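# Fetch utility cart into yellow bay, close sliding door

## Task

Go to the adjoining room, fetch the utility cart and park it in the yellow bay so that each of its four wheels is fully inside the taped outline, not touching the tape. The cart's load must still be aboard, with no part of it hanging beyond the cart's edges. Afterwards close the sliding door completely. Slamming the door, whether opening or closing it, means failure, and so does the robot falling over or finishing tilted. Nothing counts as achieved if it only stays in place because the robot is holding it at the end.

## Robot and tools

ROBOT. A Hello Robot Stretch 3 with a single arm. It has a two-wheel base (0.33 m long, 0.34 m wide), a lift on a vertical mast, and a telescoping arm that reaches out to the robot's right side. The gripper cannot move forward on its own; drive the base to move it. Turning in place pivots about the point between the drive wheels, 0.05 m behind the front edge. With the arm in and the wrist folded, the turning sweep has a 0.28 m radius. An unfolded, level wrist reaches beyond that sweep. Loose objects may occasionally get a brief nudge from outside.

FRAMES. Base frame: origin on the floor between the drive wheels, x forward, y left, z up. hand_pose is reported in this frame, located where the closed fingertips meet. With all wrist joints at zero, its x points up, y back toward the mast, and z toward the rear. The odometry frame is the base frame as it was when the scene began. Heading is positive to the left, from -3.142 to 3.142.

execute_actions. Argument "actions" is a list holding one action, or empty to just fetch state and images. An action may contain "base", "joints", or both, plus an optional "contact_limits"; all parts start at once.
- base: exactly one key. translate_m is a relative drive in metres along the robot's heading, -1 to 1, positive forward. rotate_rad is a relative turn in place in radians, -3.2 to 3.2, positive counter-clockwise (left). Both are offsets measured from the base position in the most recent reported state. No sideways motion exists.
- joints: one dictionary for the single arm, absolute targets by joint name, any subset: lift_m 0 to 1.1 (metres, arm height on mast); arm_m 0 to 0.52 (metres of extension); wrist_yaw_rad -1.345 to 4.42 (0 along the arm, positive toward the front, 3.0 folded over the base); wrist_pitch_rad -1.57 to 0.451 (0 level, negative tips fingers down); wrist_roll_rad -2.911 to 2.911 (0 fingers side by side); gripper_m -0.089 to 0.179 (larger is wider; actual fingertip gap is smaller, by about 0.007 nearly shut and 0.025 fully open, zero below 0.007); head_pan_rad -3.953 to 1.73 (0 forward, positive left, -1.57 faces along the arm); head_tilt_rad -1.53 to 0.419 (0 level, negative down). Joints left out may keep pushing toward earlier targets. Each action lasts at most 15 s.
- contact_limits: only arm_m, a motor effort percentage 1 to 100 at which the arm motion halts with contact_stop (the sign follows direction, so about -10 when retracting). Smaller is gentler; too small halts immediately. Values above the maximum are clipped.
- cameras: list of head_camera, nav_camera, wrist_camera or all; omitted or null gives all, [] gives none. Unknown keys, names or out-of-range values cause the whole call to be rejected with no motion.

wait: seconds 0 to 10; commands nothing and returns state and images.
zoom_image: camera name and region [x0, y0, x1, y1] in pixels of that camera's latest full image, origin top-left, at most 504 by 504. Image sizes: head_camera 896x504, nav_camera 672x504 (fisheye), wrist_camera 644x364.
finished_scene: scene is the number of the current scene; it ends it permanently and reports success. Only call it once the goal holds without the robot.

RESULTS. base_status and joint_status describe how each commanded motion ended: done (for the base, wheels turned the commanded amount even if slipping), off_target (stopped short and may still be pushing), contact_stop, time_out, torque_fault (after these last three the old target is dropped). on_its_own covers what the call did not command; its "held at" value is a held target, not a position. After a contact stop the arm or lift goes slack until commanded again; a slack lift can sag under load. If one call reports a stop, later motion calls in the same reply are skipped. lidar_m: 12 distances in metres, 30 degree sectors starting straight ahead and going counter-clockwise (4th left, 7th behind, 10th right), scanning a plane 0.17 m above the floor, range 0.15 to 12, '-' for nothing; it misses clear objects, thin legs, and sectors blocked by the mast or low robot parts. wrist_depth_mm and head_depth_mm are 7x7 grids of median depth (45–1000 mm and 280–4000 mm; head grid follows the sideways image). base_odometry counts wheel rotation, so slip looks like travel; turned_by_wheels and turned_by_imu give turn since the last result. base_tilt shows forward/right lean in degrees with a fixed bias up to about 4. motor_effort is percent of maximum, signed toward increasing joint values, with the peak in brackets; readings carry bias and noise. Positive wheel effort drives forward.

SPEED. Fast base motion (0.30 m/s, 1.9 rad/s) requires lift_m under 0.30, arm_m under 0.03 and wrist_yaw_rad over 2.54; otherwise 0.10 m/s and 0.63 rad/s.

GRIPPER. Command a value below the object's width to grasp; lower squeezes harder but a stall guard may relax it. Release by going at least 0.02 above the contact value. Readings do not confirm a grasp. Resend a different value to re-squeeze.

AVOID. Fold or unfold the wrist only with lift_m 0.32–0.95, wrist_pitch_rad -0.4 and roll near 0; once folded, lift may go down to 0.25. With yaw below -0.4 keep pitch at -0.5 or lower. Base, wrist and head have no contact stop and will push blindly; sustained strain makes a wrist servo go limp for 10 s. Pushing with the gripper above about 0.45 m, pushing twice after a contact stop, driving while gripping something fixed, or snagging furniture (especially reversing) can tip the robot. If it leans, back out in small steps, release the contact, and drop lift_m to about 0.2. Move the door gently, never slam it, avoid drops, and keep the cart load from falling.

Each tool is called after "Call:" as name([rows], argument=value, ...), one row to a line, values as JSON.

## Session

Call:
execute_actions(actions=[])

Scene clock: 0.00 s.
base_odometry: x=+0.000 y=+0.000 heading=+0.000 (m, m, rad; odometry frame)
turned_by_wheels: +0.000 (rad since the last result)
turned_by_imu: +0.000 (rad since the last result)
base_tilt: forward=-2.3 right=+2.3 (deg)
lidar_m: 1.33 1.28 1.08 1.08 1.22 2.00 2.09 1.06 0.96 0.95 1.07 1.34
head_depth_mm: 1200 1194 1195 1210 1221 1216 1220 / 1225 1225 1212 1236 1241 1247 1254 / 1260 1267 1242 1262 1278 1281 1288 / 1299 1303 1292 1298 1317 1319 1332 / 1333 1342 1322 1341 1355 1356 1360 / 1371 1376 1385 1378 1392 1384 1401 / 1413 1423 1434 1438 1430 1436 1445
base_status: not commanded
joint_positions: lift_m=+0.522 arm_m=+0.002 wrist_yaw_rad=+3.058 wrist_pitch_rad=-0.575 wrist_roll_rad=+0.013 gripper_m=+0.037 head_pan_rad=+0.009 head_tilt_rad=+0.007
joint_status: not commanded
motor_effort: left_wheel=+0 right_wheel=+0 lift_m=+21 arm_m=+0 wrist_yaw_rad=+0 wrist_pitch_rad=+8 wrist_roll_rad=+0 gripper_m=+0 head_pan_rad=+0 head_tilt_rad=+3 (%)
hand_pose: x=-0.0044 y=+0.0545 z=+0.5012 quat_wxyz=(+0.230, +0.690, +0.171, +0.665) (m; base frame)
wrist_depth_mm: - - - - - - - / - - - - - - - / - - - - - 994 968 / 933 913 881 886 860 850 831 / 804 805 774 755 756 740 731 / 712 694 708 674 658 666 644 / 632 626 - - 600 586 581
pictures: head_camera (sideways: a quarter turn clockwise sets it upright), nav_camera (sideways: a quarter turn counterclockwise sets it upright), wrist_camera
Images, in order (width x height): head_camera 896x504, nav_camera 672x504, wrist_camera 644x364.

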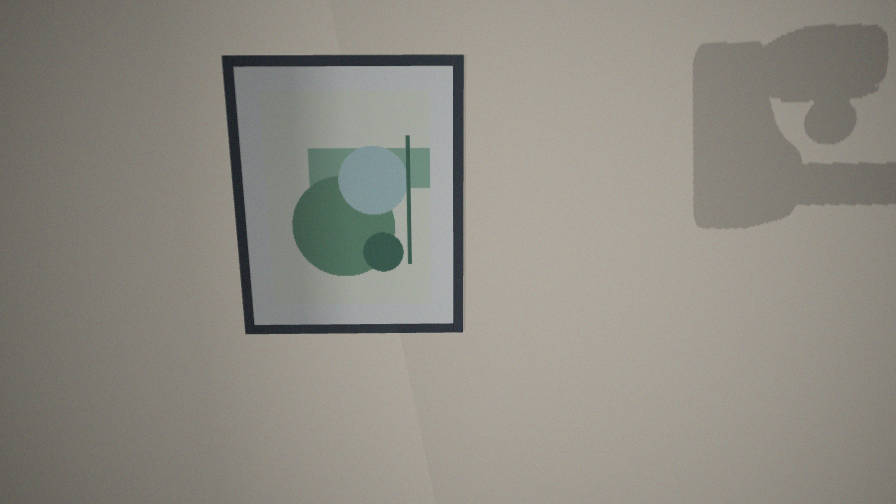

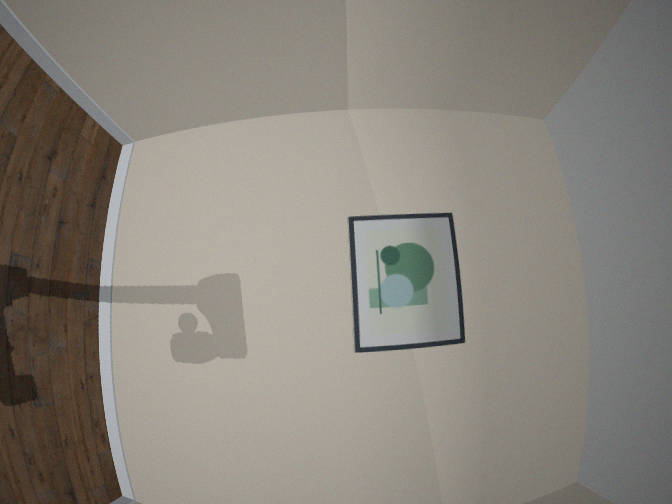

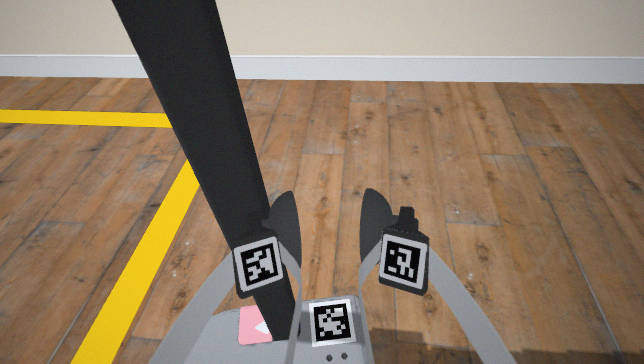

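Call:
execute_actions([
  {"joints":{"head_pan_rad":1.57,"head_tilt_rad":-0.6}},
], cameras=["head_camera","nav_camera"])

Call:
execute_actions([
  {"joints":{"head_pan_rad":-3.14,"head_tilt_rad":-0.4}},
], cameras=["head_camera","nav_camera"])

Call:
execute_actions([
  {"joints":{"head_pan_rad":-1.57,"head_tilt_rad":-0.6}},
], cameras=["head_camera","nav_camera"])

Scene clock: 4.40 s.
base_odometry: x=+0.000 y=+0.000 heading=+0.000 (m, m, rad; odometry frame)
turned_by_wheels: +0.000 (rad since the last result)
turned_by_imu: +0.000 (rad since the last result)
base_tilt: forward=-2.3 right=+2.3 (deg)
lidar_m: 1.33 1.28 1.08 1.07 1.21 2.00 2.10 1.07 0.95 0.95 1.08 1.33
head_depth_mm: 843 931 1039 1165 1347 1420 1203 / 867 956 1066 1202 1388 1421 1209 / 884 980 1090 1235 1439 1433 1214 / 904 1003 1121 1278 1483 1438 1207 / 927 1023 1158 1321 1537 1433 1217 / 940 1055 1187 1353 1576 1434 1245 / 972 1073 1216 1402 1621 1479 -
base_status: not commanded
joint_positions: lift_m=+0.522 arm_m=+0.002 wrist_yaw_rad=+3.058 wrist_pitch_rad=-0.575 wrist_roll_rad=+0.013 gripper_m=+0.037 head_pan_rad=+1.563 head_tilt_rad=-0.592
joint_status: all done
motor_effort: left_wheel=+0(0) right_wheel=+0(0) lift_m=+21(21) arm_m=+1(0) wrist_yaw_rad=+0(0) wrist_pitch_rad=+8(8) wrist_roll_rad=+0(0) gripper_m=+0(0) head_pan_rad=+4(52) head_tilt_rad=-5(41) (%)
hand_pose: x=-0.0044 y=+0.0545 z=+0.5012 quat_wxyz=(+0.230, +0.690, +0.171, +0.665) (m; base frame)
wrist_depth_mm: - - - - - - - / - - - - - - - / - - - - - 980 958 / 929 919 887 880 861 850 827 / 803 787 784 762 753 739 720 / 713 698 702 687 656 657 652 / 629 625 - - 603 590 587
pictures: head_camera (sideways: a quarter turn clockwise sets it upright), nav_camera (sideways: a quarter turn counterclockwise sets it upright)
Images, in order (width x height): head_camera 896x504, nav_camera 672x504.

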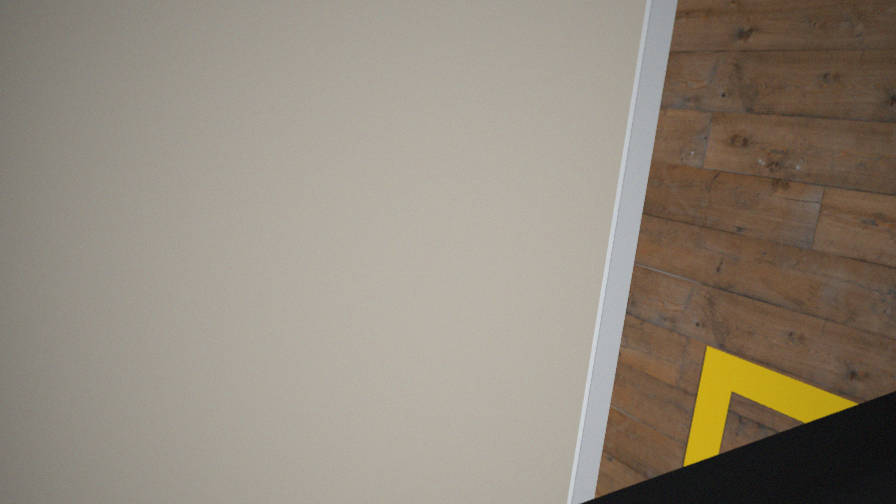

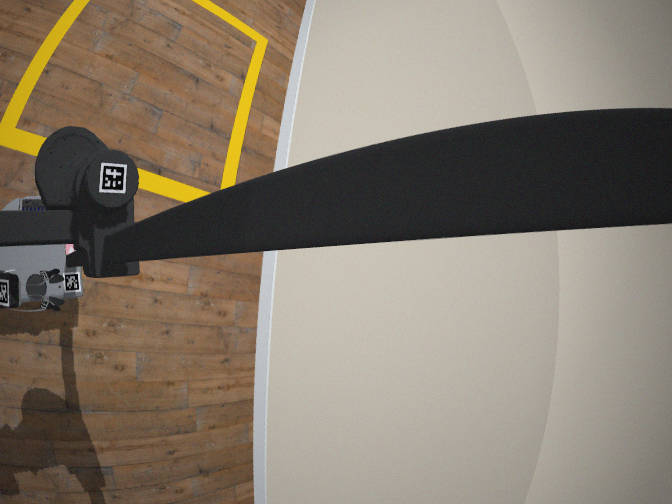

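Scene clock: 7.13 s.
base_odometry: x=+0.000 y=+0.000 heading=+0.000 (m, m, rad; odometry frame)
turned_by_wheels: +0.000 (rad since the last result)
turned_by_imu: +0.000 (rad since the last result)
base_tilt: forward=-2.3 right=+2.4 (deg)
lidar_m: 1.33 1.28 1.08 1.07 1.21 2.00 2.10 1.07 0.95 0.95 1.08 1.34
head_depth_mm: 1974 2089 2251 2443 2126 1658 1340 / 2000 2128 2332 2517 2148 1656 1356 / 2039 2183 2387 2540 2126 1666 1351 / 2104 2272 2454 2646 2178 1669 1358 / 2154 2295 2473 2608 2167 1680 1361 / 1902 1969 2026 2090 1997 1682 1351 / 1551 1502 1540 1595 1645 1626 1363
base_status: not commanded
joint_positions: lift_m=+0.522 arm_m=+0.002 wrist_yaw_rad=+3.058 wrist_pitch_rad=-0.575 wrist_roll_rad=+0.013 gripper_m=+0.037 head_pan_rad=-3.133 head_tilt_rad=-0.409
joint_status: all done
motor_effort: left_wheel=+0(0) right_wheel=-1(0) lift_m=+21(21) arm_m=+1(1) wrist_yaw_rad=+0(1) wrist_pitch_rad=+8(8) wrist_roll_rad=+0(0) gripper_m=+0(0) head_pan_rad=-4(49) head_tilt_rad=+5(24) (%)
hand_pose: x=-0.0044 y=+0.0545 z=+0.5012 quat_wxyz=(+0.230, +0.690, +0.171, +0.665) (m; base frame)
wrist_depth_mm: - - - - - - - / - - - - - - - / - - - - - 984 978 / 938 917 892 880 867 845 842 / 801 794 777 772 755 725 727 / 702 695 705 679 650 655 650 / 624 634 - - 605 588 585
pictures: head_camera (sideways: a quarter turn clockwise sets it upright), nav_camera (sideways: a quarter turn counterclockwise sets it upright)
Images, in order (width x height): head_camera 896x504, nav_camera 672x504.

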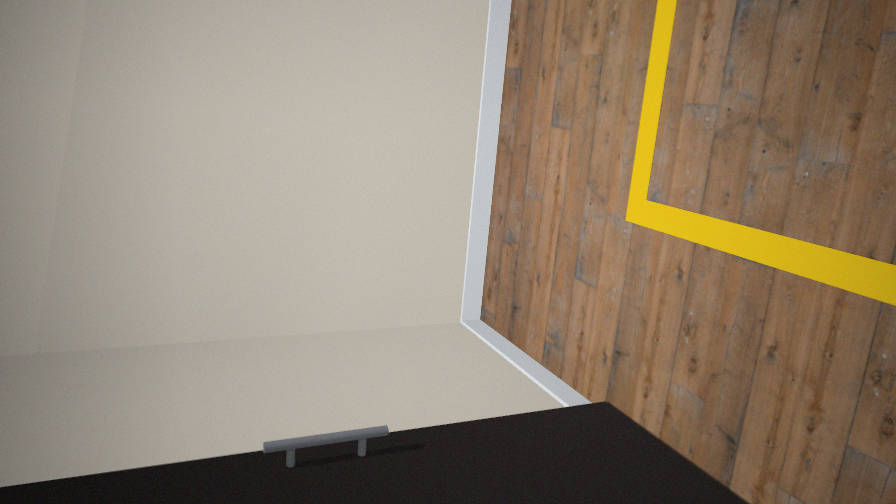

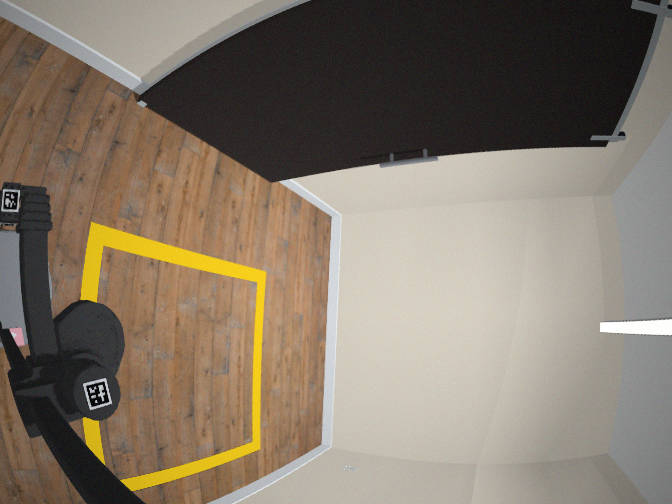

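Scene clock: 8.47 s.
base_odometry: x=+0.000 y=+0.000 heading=+0.000 (m, m, rad; odometry frame)
turned_by_wheels: +0.000 (rad since the last result)
turned_by_imu: +0.000 (rad since the last result)
base_tilt: forward=-2.3 right=+2.3 (deg)
lidar_m: 1.33 1.28 1.08 1.07 1.21 2.01 2.09 1.07 0.96 0.95 1.08 1.34
head_depth_mm: 752 825 917 1036 1185 1340 1206 / 766 848 941 1063 1224 1359 1203 / 780 862 969 1095 1267 1386 1206 / 797 886 992 1131 1307 1442 1211 / 815 911 1021 1157 1358 1431 1219 / 836 929 1049 1202 1412 1437 1221 / 853 955 1084 1251 1468 1443 1221
base_status: not commanded
joint_positions: lift_m=+0.522 arm_m=+0.002 wrist_yaw_rad=+3.058 wrist_pitch_rad=-0.575 wrist_roll_rad=+0.013 gripper_m=+0.037 head_pan_rad=-1.577 head_tilt_rad=-0.592
joint_status: all done
motor_effort: left_wheel=+0(0) right_wheel=-1(0) lift_m=+21(21) arm_m=+1(0) wrist_yaw_rad=+0(0) wrist_pitch_rad=+8(8) wrist_roll_rad=+0(0) gripper_m=+0(0) head_pan_rad=+4(50) head_tilt_rad=-4(28) (%)
hand_pose: x=-0.0044 y=+0.0545 z=+0.5012 quat_wxyz=(+0.230, +0.690, +0.171, +0.665) (m; base frame)
wrist_depth_mm: - - - - - - - / - - - - - - - / - - - - - 988 950 / 939 931 882 866 865 849 828 / 809 784 784 766 752 739 723 / 704 702 717 683 649 659 648 / 633 627 - - 601 589 579
pictures: head_camera (sideways: a quarter turn clockwise sets it upright), nav_camera (sideways: a quarter turn counterclockwise sets it upright)
Images, in order (width x height): head_camera 896x504, nav_camera 672x504.

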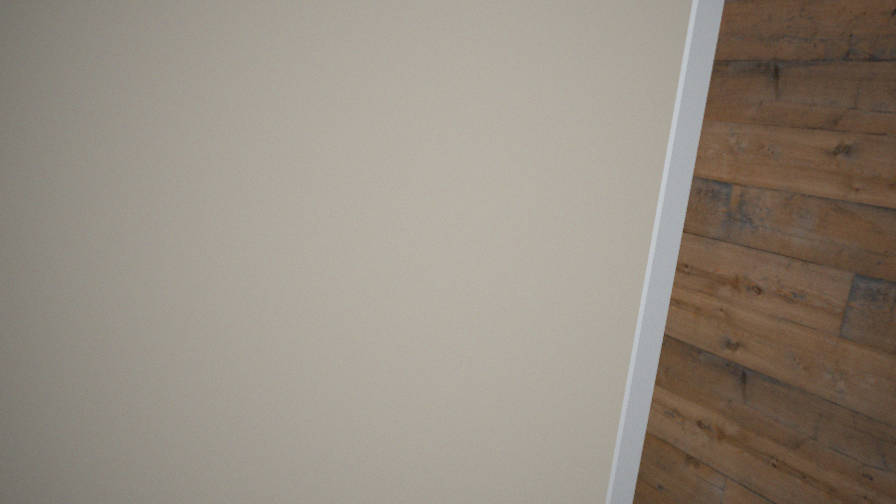

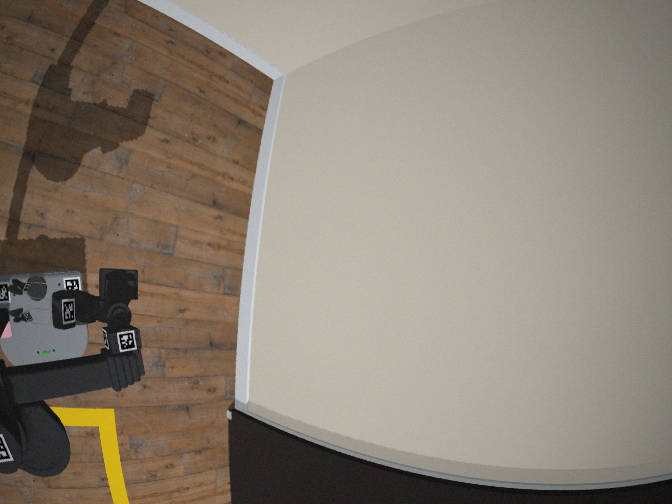

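Call:
execute_actions([
  {"joints":{"head_pan_rad":-2.2,"head_tilt_rad":0.0}},
], cameras=["head_camera","nav_camera"])

Scene clock: 13.37 s.
base_odometry: x=+0.000 y=+0.000 heading=+0.000 (m, m, rad; odometry frame)
turned_by_wheels: +0.000 (rad since the last result)
turned_by_imu: +0.000 (rad since the last result)
base_tilt: forward=-2.4 right=+2.4 (deg)
lidar_m: 1.33 1.28 1.08 1.07 1.21 2.01 2.09 1.07 0.96 0.95 1.08 1.34
head_depth_mm: 1034 1038 1045 1057 1069 1073 1074 / 982 996 998 1005 1007 1015 1020 / 957 968 966 979 985 987 999 / 965 968 974 973 988 995 992 / 925 925 930 936 945 946 953 / 887 892 894 902 906 911 916 / 851 858 860 867 865 873 879
base_status: not commanded
joint_positions: lift_m=+0.522 arm_m=+0.002 wrist_yaw_rad=+3.058 wrist_pitch_rad=-0.575 wrist_roll_rad=+0.013 gripper_m=+0.037 head_pan_rad=-2.193 head_tilt_rad=-0.014
joint_status: all done
motor_effort: left_wheel=+0(0) right_wheel=-1(0) lift_m=+21(21) arm_m=+1(0) wrist_yaw_rad=+1(0) wrist_pitch_rad=+8(8) wrist_roll_rad=+0(0) gripper_m=+1(0) head_pan_rad=-5(42) head_tilt_rad=+8(46) (%)
hand_pose: x=-0.0044 y=+0.0545 z=+0.5012 quat_wxyz=(+0.230, +0.690, +0.171, +0.665) (m; base frame)
wrist_depth_mm: - - - - - - - / - - - - - - - / - - - - - - 962 / 957 933 889 879 868 848 829 / 804 803 776 773 747 737 722 / 714 699 703 674 650 654 649 / 630 634 - - 602 587 574
pictures: head_camera (sideways: a quarter turn clockwise sets it upright), nav_camera (sideways: a quarter turn counterclockwise sets it upright)
Images, in order (width x height): head_camera 896x504, nav_camera 672x504.

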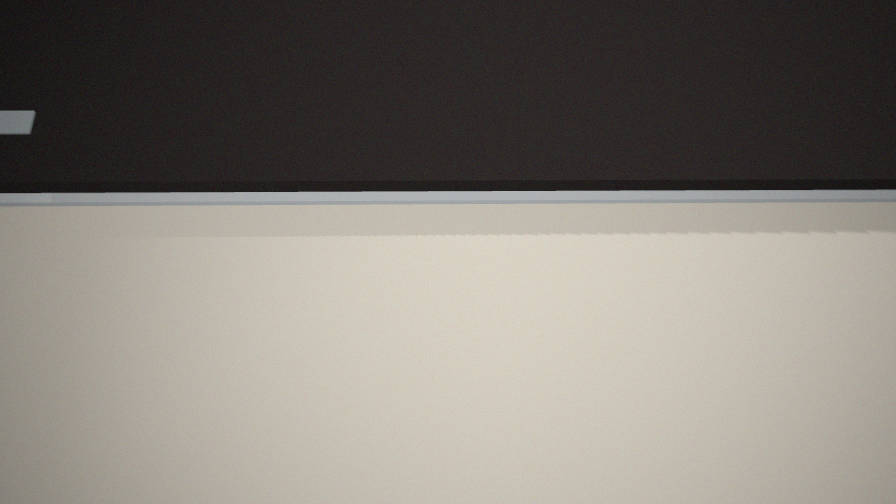

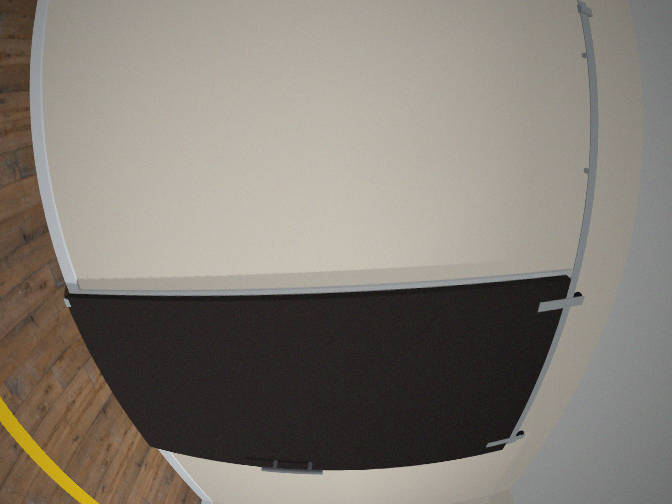

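Call:
execute_actions([
  {"base":{"rotate_rad":-0.21},"joints":{"head_pan_rad":-1.57,"head_tilt_rad":0.0}},
], cameras=["head_camera","nav_camera"])

Scene clock: 32.57 s.
base_odometry: x=+0.000 y=+0.000 heading=-0.210 (m, m, rad; odometry frame)
turned_by_wheels: -0.210 (rad since the last result)
turned_by_imu: -0.210 (rad since the last result)
base_tilt: forward=-2.4 right=+2.4 (deg)
lidar_m: 1.33 1.38 1.11 1.07 1.12 1.54 2.44 1.26 0.98 0.95 0.99 1.36
head_depth_mm: 877 882 889 900 901 908 908 / 884 886 889 895 904 907 915 / 884 888 893 900 904 910 921 / 886 895 895 907 912 914 917 / 887 899 899 908 911 919 923 / 894 899 903 911 918 922 925 / 893 900 905 908 915 926 933
base_status: done
joint_positions: lift_m=+0.522 arm_m=+0.002 wrist_yaw_rad=+3.058 wrist_pitch_rad=-0.575 wrist_roll_rad=+0.013 gripper_m=+0.037 head_pan_rad=-1.577 head_tilt_rad=-0.013
joint_status: all done
motor_effort: left_wheel=+2(5) right_wheel=-3(5) lift_m=+21(21) arm_m=+1(1) wrist_yaw_rad=+0(0) wrist_pitch_rad=+8(8) wrist_roll_rad=+0(0) gripper_m=+0(0) head_pan_rad=+5(45) head_tilt_rad=+8(7) (%)
hand_pose: x=-0.0044 y=+0.0545 z=+0.5012 quat_wxyz=(+0.230, +0.690, +0.171, +0.665) (m; base frame)
wrist_depth_mm: - - - - - - - / - - - - - - - / - - - - - 990 957 / 931 915 895 869 867 859 826 / 808 784 784 760 754 739 726 / 712 703 713 676 652 663 650 / 631 630 - - 598 591 588
pictures: head_camera (sideways: a quarter turn clockwise sets it upright), nav_camera (sideways: a quarter turn counterclockwise sets it upright)
Images, in order (width x height): head_camera 896x504, nav_camera 672x504.

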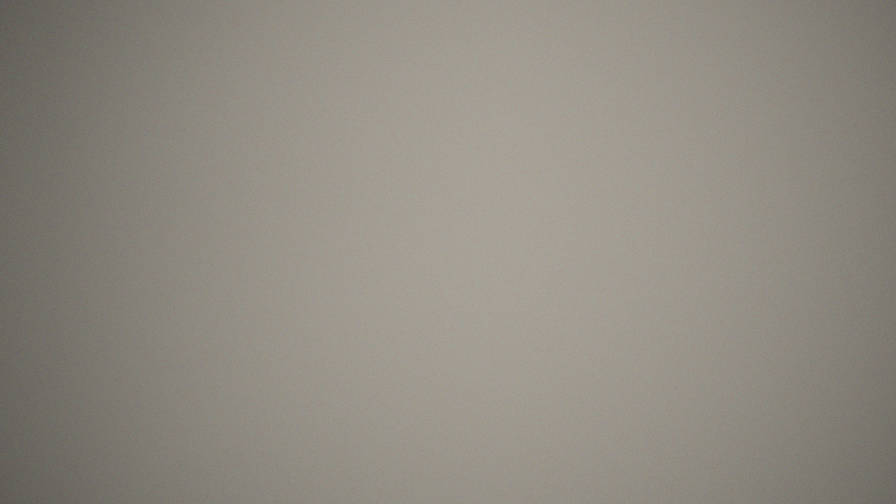

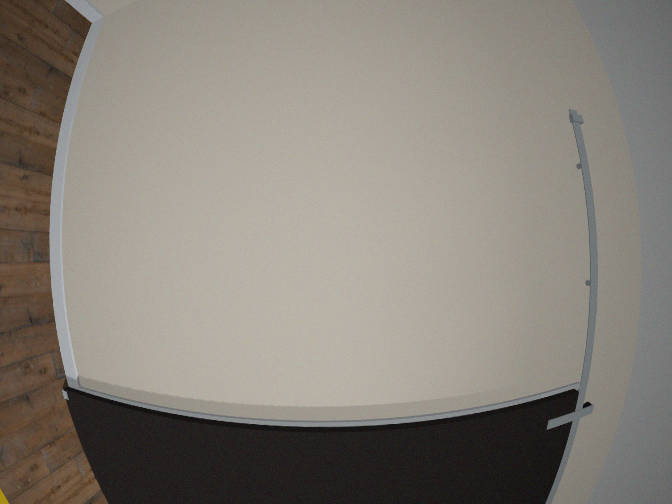

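Call:
execute_actions([
  {"base":{"translate_m":-1.0},"joints":{"head_pan_rad":-1.9,"head_tilt_rad":-0.3,"wrist_pitch_rad":-0.4,"wrist_yaw_rad":0.0,"lift_m":0.7,"gripper_m":0.15}},
])

Scene clock: 51.93 s.
base_odometry: x=-0.978 y=+0.208 heading=-0.210 (m, m, rad; odometry frame)
turned_by_wheels: +0.000 (rad since the last result)
turned_by_imu: +0.004 (rad since the last result)
base_tilt: forward=-2.4 right=+2.4 (deg)
lidar_m: 2.33 1.52 1.12 1.08 1.13 1.49 1.44 1.34 0.92 0.89 0.93 1.35
head_depth_mm: 899 948 1021 1088 1169 1275 1368 / 824 870 923 977 1053 1151 1259 / 796 843 894 949 1017 1092 1173 / 774 817 864 917 982 1050 1139 / 748 795 840 889 944 1006 1090 / 734 770 810 861 913 971 1047 / 711 748 788 833 885 941 1008
base_status: done
joint_positions: lift_m=+0.699 arm_m=+0.002 wrist_yaw_rad=+0.002 wrist_pitch_rad=-0.418 wrist_roll_rad=+0.013 gripper_m=+0.150 head_pan_rad=-1.893 head_tilt_rad=-0.296
joint_status: all done
motor_effort: left_wheel=+2(2) right_wheel=-2(5) lift_m=+33(33) arm_m=+0(1) wrist_yaw_rad=-2(4) wrist_pitch_rad=+11(13) wrist_roll_rad=+0(0) gripper_m=+0(97) head_pan_rad=-4(32) head_tilt_rad=-2(29) (%)
hand_pose: x=-0.0211 y=-0.3712 z=+0.7119 quat_wxyz=(+0.687, +0.147, -0.696, -0.147) (m; base frame)
wrist_depth_mm: 599 593 597 592 597 592 606 / 688 658 650 658 656 646 694 / 788 729 736 737 724 729 792 / 890 819 816 815 819 818 901 / - 997 925 933 942 899 976 / - - - 963 963 913 933 / 890 866 855 846 842 831 825
pictures: head_camera (sideways: a quarter turn clockwise sets it upright), nav_camera (sideways: a quarter turn counterclockwise sets it upright), wrist_camera
Images, in order (width x height): head_camera 896x504, nav_camera 672x504, wrist_camera 644x364.

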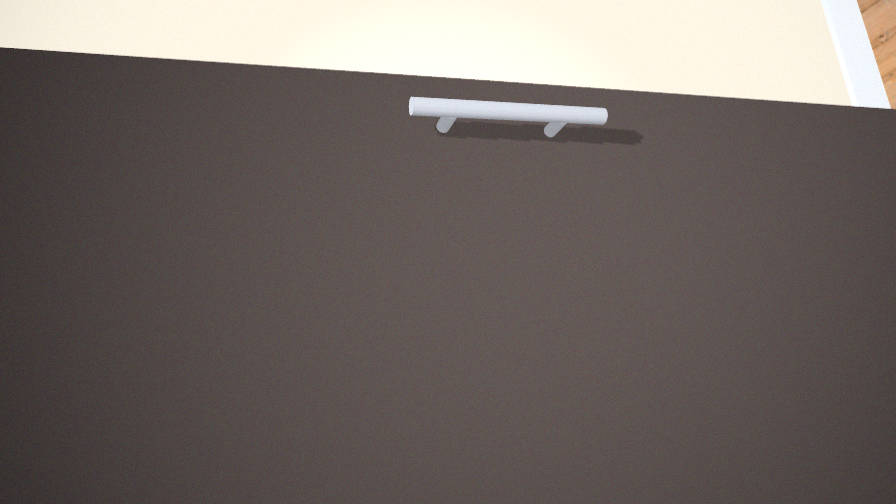

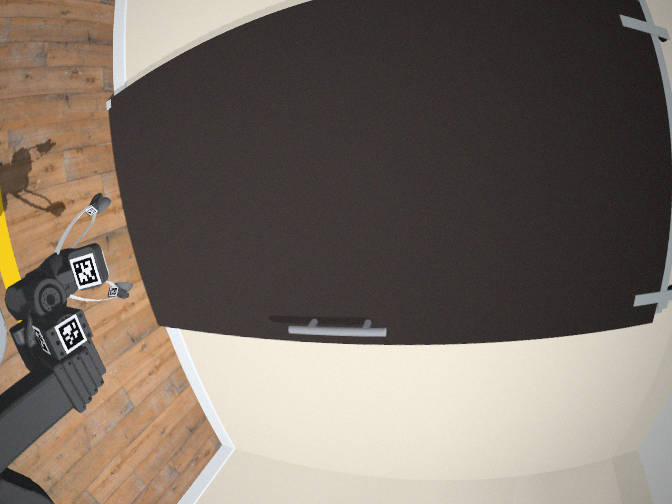

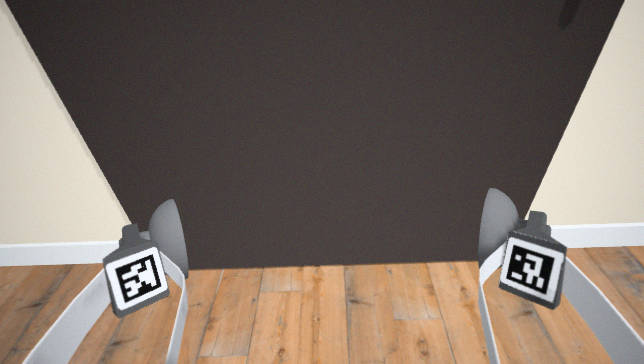

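Call:
execute_actions([
  {"base":{"translate_m":-0.47},"joints":{"head_pan_rad":-1.57,"head_tilt_rad":-0.5,"wrist_pitch_rad":0.0,"lift_m":0.74,"arm_m":0.1}},
])

Scene clock: 64.67 s.
base_odometry: x=-1.438 y=+0.306 heading=-0.210 (m, m, rad; odometry frame)
turned_by_wheels: +0.000 (rad since the last result)
turned_by_imu: +0.002 (rad since the last result)
base_tilt: forward=-2.4 right=+2.4 (deg)
lidar_m: 2.80 1.52 1.12 1.09 1.13 1.01 0.97 1.01 0.97 0.88 0.92 1.27
head_depth_mm: 761 827 910 1006 1130 1292 1349 / 763 828 912 1012 1137 1299 - / 732 797 880 980 1114 1230 - / 716 782 845 937 1066 1203 1291 / 718 784 861 952 1074 1227 1294 / 718 782 863 961 1081 1227 1283 / 720 784 863 959 1084 1230 1291
base_status: done
joint_positions: lift_m=+0.739 arm_m=+0.100 wrist_yaw_rad=+0.001 wrist_pitch_rad=-0.021 wrist_roll_rad=+0.013 gripper_m=+0.150 head_pan_rad=-1.577 head_tilt_rad=-0.494
joint_status: all done
motor_effort: left_wheel=+1(2) right_wheel=-2(5) lift_m=+33(33) arm_m=+4(4) wrist_yaw_rad=-1(3) wrist_pitch_rad=+13(16) wrist_roll_rad=+0(0) gripper_m=+0(0) head_pan_rad=+3(33) head_tilt_rad=-3(23) (%)
hand_pose: x=-0.0211 y=-0.5004 z=+0.8484 quat_wxyz=(+0.703, +0.008, -0.711, -0.007) (m; base frame)
wrist_depth_mm: 509 502 504 504 553 548 545 / 528 525 522 517 571 569 566 / 553 547 542 544 594 590 591 / 583 572 565 562 619 619 615 / 599 592 593 596 653 - 640 / 632 - 622 620 688 684 667 / 664 658 659 655 710 708 702
pictures: head_camera (sideways: a quarter turn clockwise sets it upright), nav_camera (sideways: a quarter turn counterclockwise sets it upright), wrist_camera
Images, in order (width x height): head_camera 896x504, nav_camera 672x504, wrist_camera 644x364.

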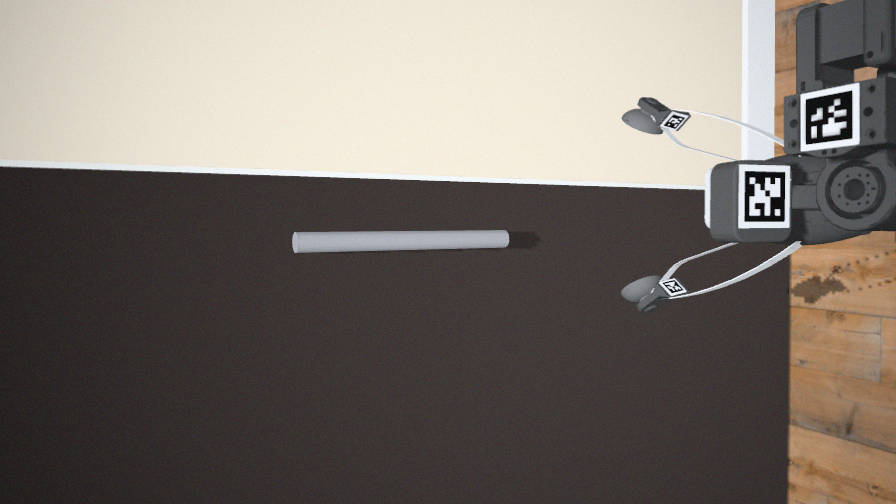

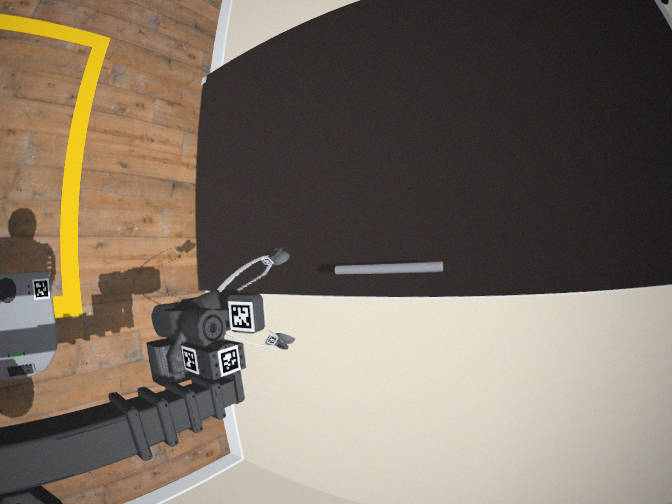

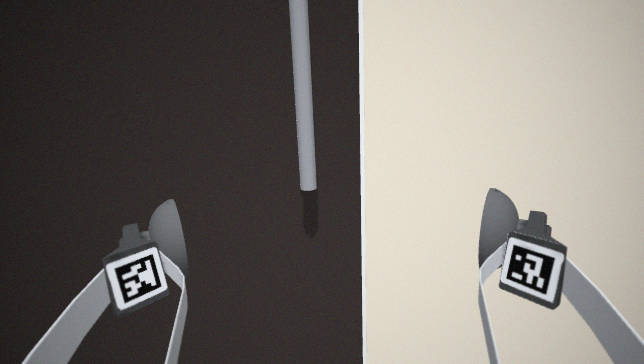

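Call:
execute_actions([
  {"base":{"translate_m":0.03},"joints":{"lift_m":0.71,"arm_m":0.36}},
])

Scene clock: 75.83 s.
base_odometry: x=-1.408 y=+0.300 heading=-0.210 (m, m, rad; odometry frame)
turned_by_wheels: +0.000 (rad since the last result)
turned_by_imu: +0.001 (rad since the last result)
base_tilt: forward=-2.4 right=+2.4 (deg)
lidar_m: 2.77 1.52 1.12 1.08 1.13 1.04 1.00 1.04 0.97 0.89 0.92 1.27
head_depth_mm: 760 826 907 1007 1127 1263 - / 760 830 911 1015 1095 1317 1238 / 713 778 856 957 - 1264 1278 / 717 781 849 938 1094 1218 1279 / 719 784 861 957 1073 1228 1285 / 718 784 865 959 1078 1228 1290 / 719 787 867 962 1085 1239 1289
base_status: done
joint_positions: lift_m=+0.711 arm_m=+0.360 wrist_yaw_rad=+0.001 wrist_pitch_rad=-0.021 wrist_roll_rad=+0.013 gripper_m=+0.150 head_pan_rad=-1.577 head_tilt_rad=-0.494
joint_status: all done
motor_effort: left_wheel=+1(5) right_wheel=-3(2) lift_m=+8(31) arm_m=+4(4) wrist_yaw_rad=-1(2) wrist_pitch_rad=+13(13) wrist_roll_rad=+0(0) gripper_m=+1(0) head_pan_rad=+3(4) head_tilt_rad=-4(4) (%)
hand_pose: x=-0.0212 y=-0.7604 z=+0.8201 quat_wxyz=(+0.703, +0.008, -0.711, -0.007) (m; base frame)
wrist_depth_mm: 263 260 260 255 260 307 306 / 274 272 270 265 269 321 318 / 284 284 282 277 281 332 333 / 299 294 294 290 296 347 347 / 312 307 306 302 311 - 361 / 327 - 323 321 325 386 375 / 343 340 338 338 340 398 398
pictures: head_camera (sideways: a quarter turn clockwise sets it upright), nav_camera (sideways: a quarter turn counterclockwise sets it upright), wrist_camera
Images, in order (width x height): head_camera 896x504, nav_camera 672x504, wrist_camera 644x364.

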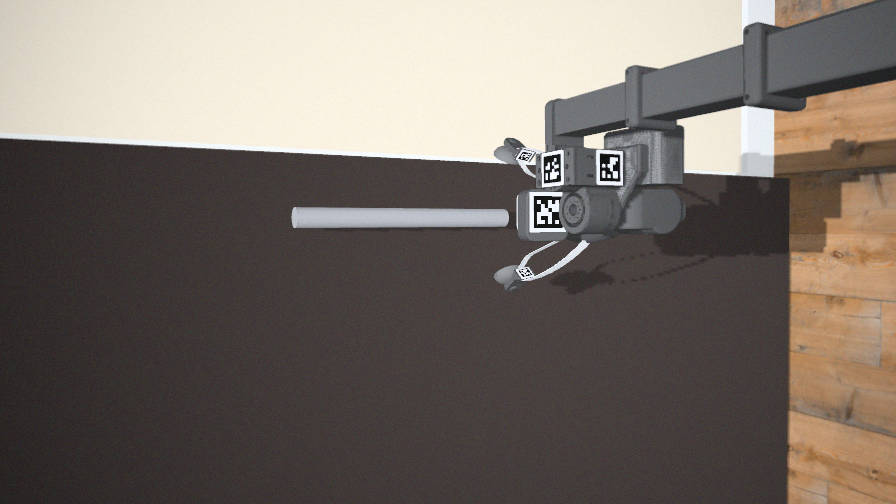

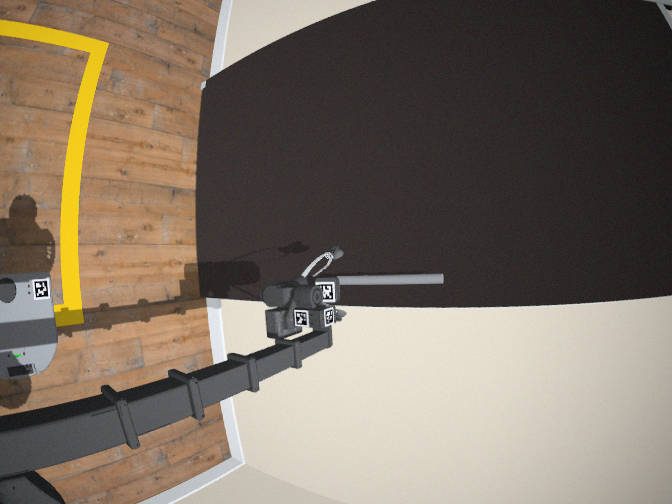

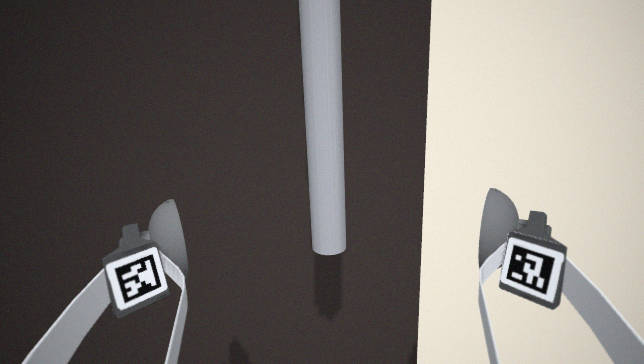

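Call:
execute_actions([
  {"joints":{"lift_m":0.74,"arm_m":0.44},"contact_limits":{"arm_m":20}},
])

Scene clock: 84.53 s.
base_odometry: x=-1.408 y=+0.300 heading=-0.210 (m, m, rad; odometry frame)
turned_by_wheels: +0.000 (rad since the last result)
turned_by_imu: +0.001 (rad since the last result)
base_tilt: forward=-2.3 right=+2.4 (deg)
lidar_m: 2.77 1.53 1.13 1.09 1.13 1.04 1.00 1.04 0.97 0.88 0.92 1.27
head_depth_mm: 760 827 908 1004 1132 1262 - / 760 828 909 1004 - 1293 1273 / 713 780 854 930 1125 1246 1276 / 716 781 846 937 1078 1223 1277 / 719 783 862 954 1078 1225 1281 / 718 783 863 960 1081 1232 1285 / 719 786 868 969 1086 1235 1295
base_status: not commanded
joint_positions: lift_m=+0.739 arm_m=+0.440 wrist_yaw_rad=+0.001 wrist_pitch_rad=-0.020 wrist_roll_rad=+0.013 gripper_m=+0.150 head_pan_rad=-1.577 head_tilt_rad=-0.494
joint_status: all done
motor_effort: left_wheel=+1(1) right_wheel=-2(2) lift_m=+33(34) arm_m=+5(3) wrist_yaw_rad=-1(1) wrist_pitch_rad=+12(13) wrist_roll_rad=-1(0) gripper_m=+0(0) head_pan_rad=+4(5) head_tilt_rad=-3(3) (%)
contact_limits: arm_m 20 (drawing in: default 24, maximum 40; extending or still: default 35, maximum 56)
hand_pose: x=-0.0212 y=-0.8404 z=+0.8486 quat_wxyz=(+0.703, +0.008, -0.711, -0.007) (m; base frame)
wrist_depth_mm: 187 186 185 123 184 235 234 / 195 194 193 129 191 244 242 / 203 202 201 134 199 253 252 / 212 211 209 141 208 265 264 / 222 218 219 148 217 - 275 / 231 - 230 155 227 291 288 / 244 244 242 165 239 304 305
pictures: head_camera (sideways: a quarter turn clockwise sets it upright), nav_camera (sideways: a quarter turn counterclockwise sets it upright), wrist_camera
Images, in order (width x height): head_camera 896x504, nav_camera 672x504, wrist_camera 644x364.

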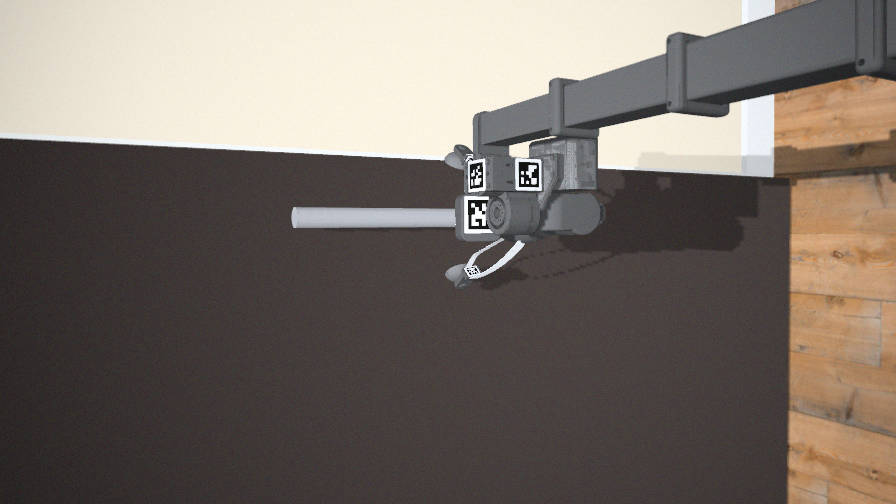

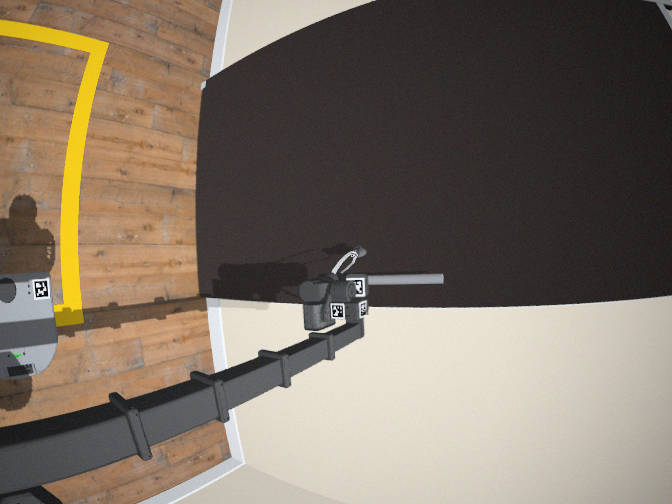

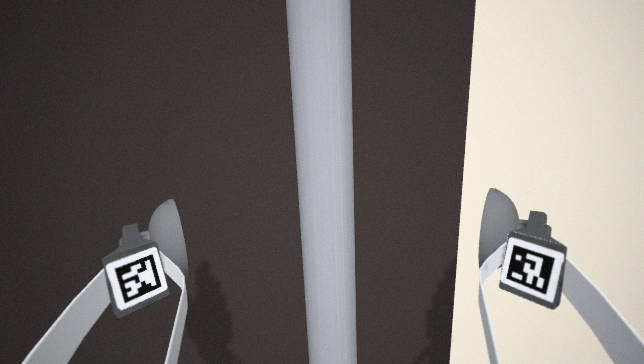

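Call:
execute_actions([
  {"joints":{"arm_m":0.415,"gripper_m":0.08}},
], cameras=["wrist_camera","head_camera"])

Scene clock: 88.63 s.
base_odometry: x=-1.408 y=+0.300 heading=-0.210 (m, m, rad; odometry frame)
turned_by_wheels: +0.000 (rad since the last result)
turned_by_imu: +0.000 (rad since the last result)
base_tilt: forward=-2.4 right=+2.4 (deg)
lidar_m: 2.77 1.53 1.12 1.08 1.13 1.04 1.00 1.04 0.98 0.89 0.92 1.27
head_depth_mm: 758 825 907 1004 1125 1260 - / 760 830 909 1009 - 1294 1267 / 716 777 853 934 - 1246 1280 / 716 780 848 937 1079 1224 1282 / 720 782 862 955 1078 1225 1286 / 718 781 862 959 1080 1231 1291 / 722 787 863 959 1083 1236 1291
base_status: not commanded
joint_positions: lift_m=+0.739 arm_m=+0.415 wrist_yaw_rad=+0.001 wrist_pitch_rad=-0.020 wrist_roll_rad=+0.013 gripper_m=+0.080 head_pan_rad=-1.577 head_tilt_rad=-0.494
joint_status: all done
motor_effort: left_wheel=+1(1) right_wheel=-2(2) lift_m=+34(33) arm_m=-3(4) wrist_yaw_rad=-1(0) wrist_pitch_rad=+13(13) wrist_roll_rad=+0(0) gripper_m=+0(96) head_pan_rad=+6(5) head_tilt_rad=-3(3) (%)
hand_pose: x=-0.0212 y=-0.8159 z=+0.8486 quat_wxyz=(+0.703, +0.008, -0.711, -0.007) (m; base frame)
wrist_depth_mm: 210 210 207 148 206 258 255 / 218 218 217 158 215 267 266 / 227 226 226 164 223 278 277 / 238 237 235 169 233 290 289 / 248 248 243 176 244 304 301 / 262 260 260 187 257 316 314 / 273 272 271 269 270 335 329
pictures: head_camera (sideways: a quarter turn clockwise sets it upright), wrist_camera
Images, in order (width x height): head_camera 896x504, wrist_camera 644x364.

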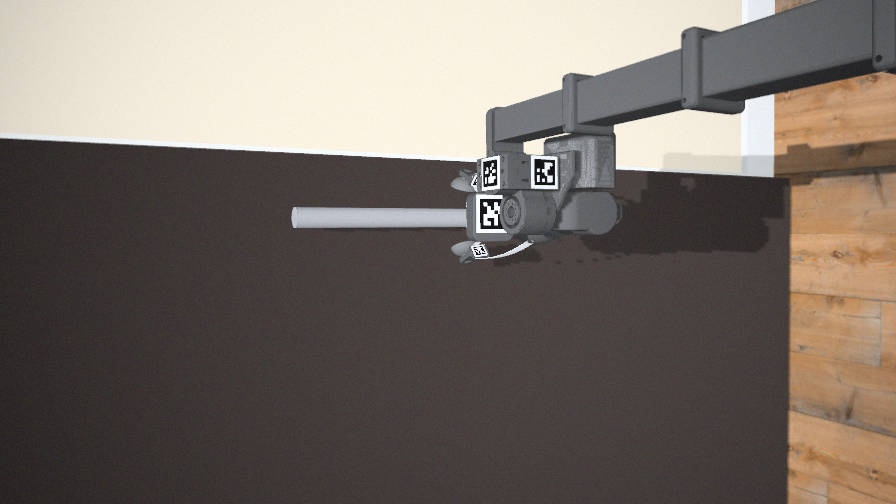

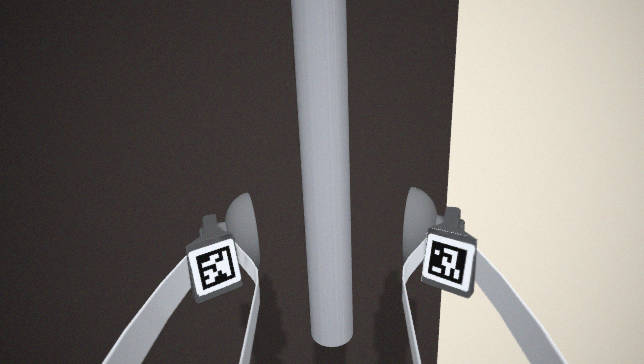

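Call:
execute_actions([
  {"joints":{"arm_m":0.432,"gripper_m":0.065}},
], cameras=["wrist_camera"])

Call:
execute_actions([
  {"base":{"translate_m":0.1}},
])

Scene clock: 92.70 s.
base_odometry: x=-1.408 y=+0.300 heading=-0.210 (m, m, rad; odometry frame)
turned_by_wheels: +0.000 (rad since the last result)
turned_by_imu: +0.000 (rad since the last result)
base_tilt: forward=-2.3 right=+2.4 (deg)
lidar_m: 2.77 1.53 1.13 1.08 1.13 1.04 1.00 1.05 0.98 0.89 0.92 1.27
head_depth_mm: 758 826 910 1006 1129 1258 - / 760 829 910 1001 - 1310 1259 / 715 778 858 936 1125 1248 1277 / 717 780 850 940 1083 1220 1279 / 718 784 860 959 1073 1228 1281 / 720 785 864 958 1077 1235 1290 / 721 785 867 958 1084 1241 1291
base_status: not commanded
joint_positions: lift_m=+0.739 arm_m=+0.432 wrist_yaw_rad=+0.001 wrist_pitch_rad=-0.020 wrist_roll_rad=+0.013 gripper_m=+0.065 head_pan_rad=-1.577 head_tilt_rad=-0.494
joint_status: all done
motor_effort: left_wheel=+1(1) right_wheel=-1(2) lift_m=+33(33) arm_m=+4(5) wrist_yaw_rad=-1(1) wrist_pitch_rad=+13(13) wrist_roll_rad=+0(1) gripper_m=+0(66) head_pan_rad=+4(5) head_tilt_rad=-3(4) (%)
hand_pose: x=-0.0212 y=-0.8324 z=+0.8486 quat_wxyz=(+0.703, +0.008, -0.711, -0.007) (m; base frame)
wrist_depth_mm: 194 194 193 132 191 241 241 / 203 202 201 138 199 251 250 / 212 210 209 143 207 261 259 / 220 220 218 150 216 272 272 / 230 229 226 156 224 285 284 / 241 240 242 165 239 298 298 / 254 253 252 244 248 314 311
pictures: wrist_camera
Images, in order (width x height): wrist_camera 644x364.

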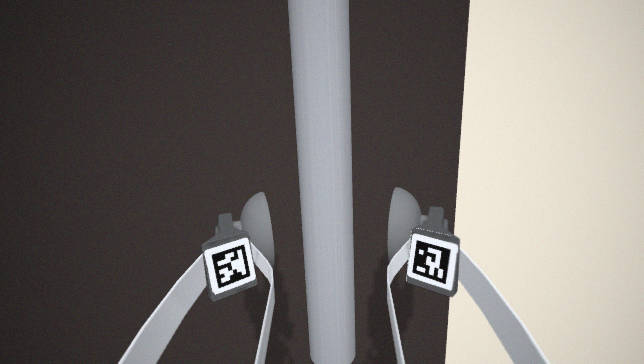

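Scene clock: 95.27 s.
base_odometry: x=-1.311 y=+0.279 heading=-0.210 (m, m, rad; odometry frame)
turned_by_wheels: +0.000 (rad since the last result)
turned_by_imu: -0.004 (rad since the last result)
base_tilt: forward=-2.3 right=+2.4 (deg)
lidar_m: 2.67 1.53 1.12 1.09 1.13 1.14 1.10 1.14 0.98 0.89 0.92 1.26
head_depth_mm: 760 829 907 1011 1129 1259 - / 779 839 910 1009 - 1295 1261 / 716 790 869 937 1125 1277 1273 / 718 780 848 944 1087 1222 1288 / 718 784 860 954 1074 1226 1286 / 719 784 864 957 1075 1235 1297 / 720 786 866 956 1073 1234 1288
base_status: done
joint_positions: lift_m=+0.739 arm_m=+0.432 wrist_yaw_rad=-0.002 wrist_pitch_rad=-0.021 wrist_roll_rad=+0.014 gripper_m=+0.065 head_pan_rad=-1.577 head_tilt_rad=-0.494
joint_status: not commanded
motor_effort: left_wheel=+0(23) right_wheel=-1(35) lift_m=+33(33) arm_m=+2(4) wrist_yaw_rad=+2(88) wrist_pitch_rad=+13(13) wrist_roll_rad=-1(0) gripper_m=-1(18) head_pan_rad=+4(5) head_tilt_rad=-3(3) (%)
hand_pose: x=-0.0220 y=-0.8325 z=+0.8486 quat_wxyz=(+0.703, +0.007, -0.712, -0.008) (m; base frame)
wrist_depth_mm: 194 194 193 132 192 239 239 / 202 202 201 137 200 245 250 / 210 210 208 143 208 254 260 / 219 218 219 154 217 266 274 / 230 229 226 159 227 275 285 / 240 240 241 166 239 286 300 / 253 252 251 175 252 304 313
pictures: head_camera (sideways: a quarter turn clockwise sets it upright), nav_camera (sideways: a quarter turn counterclockwise sets it upright), wrist_camera
Images, in order (width x height): head_camera 896x504, nav_camera 672x504, wrist_camera 644x364.

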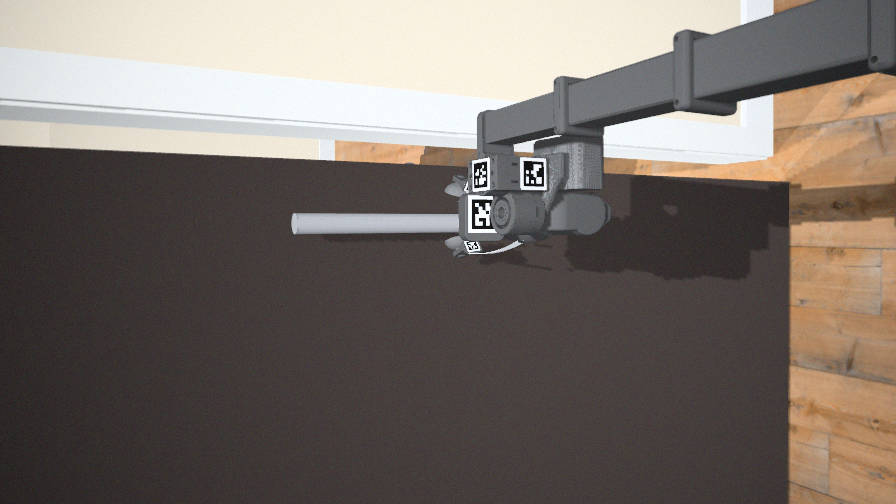

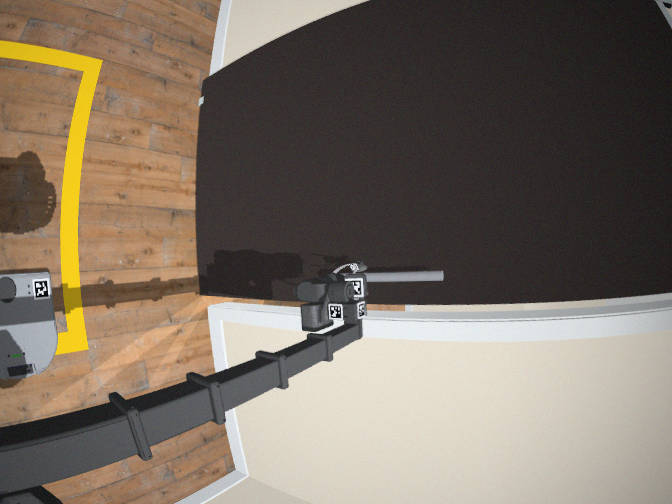

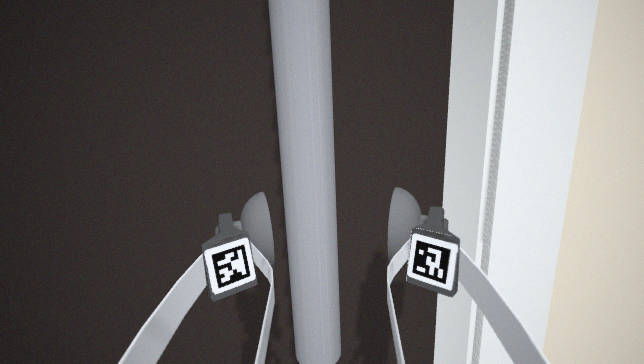

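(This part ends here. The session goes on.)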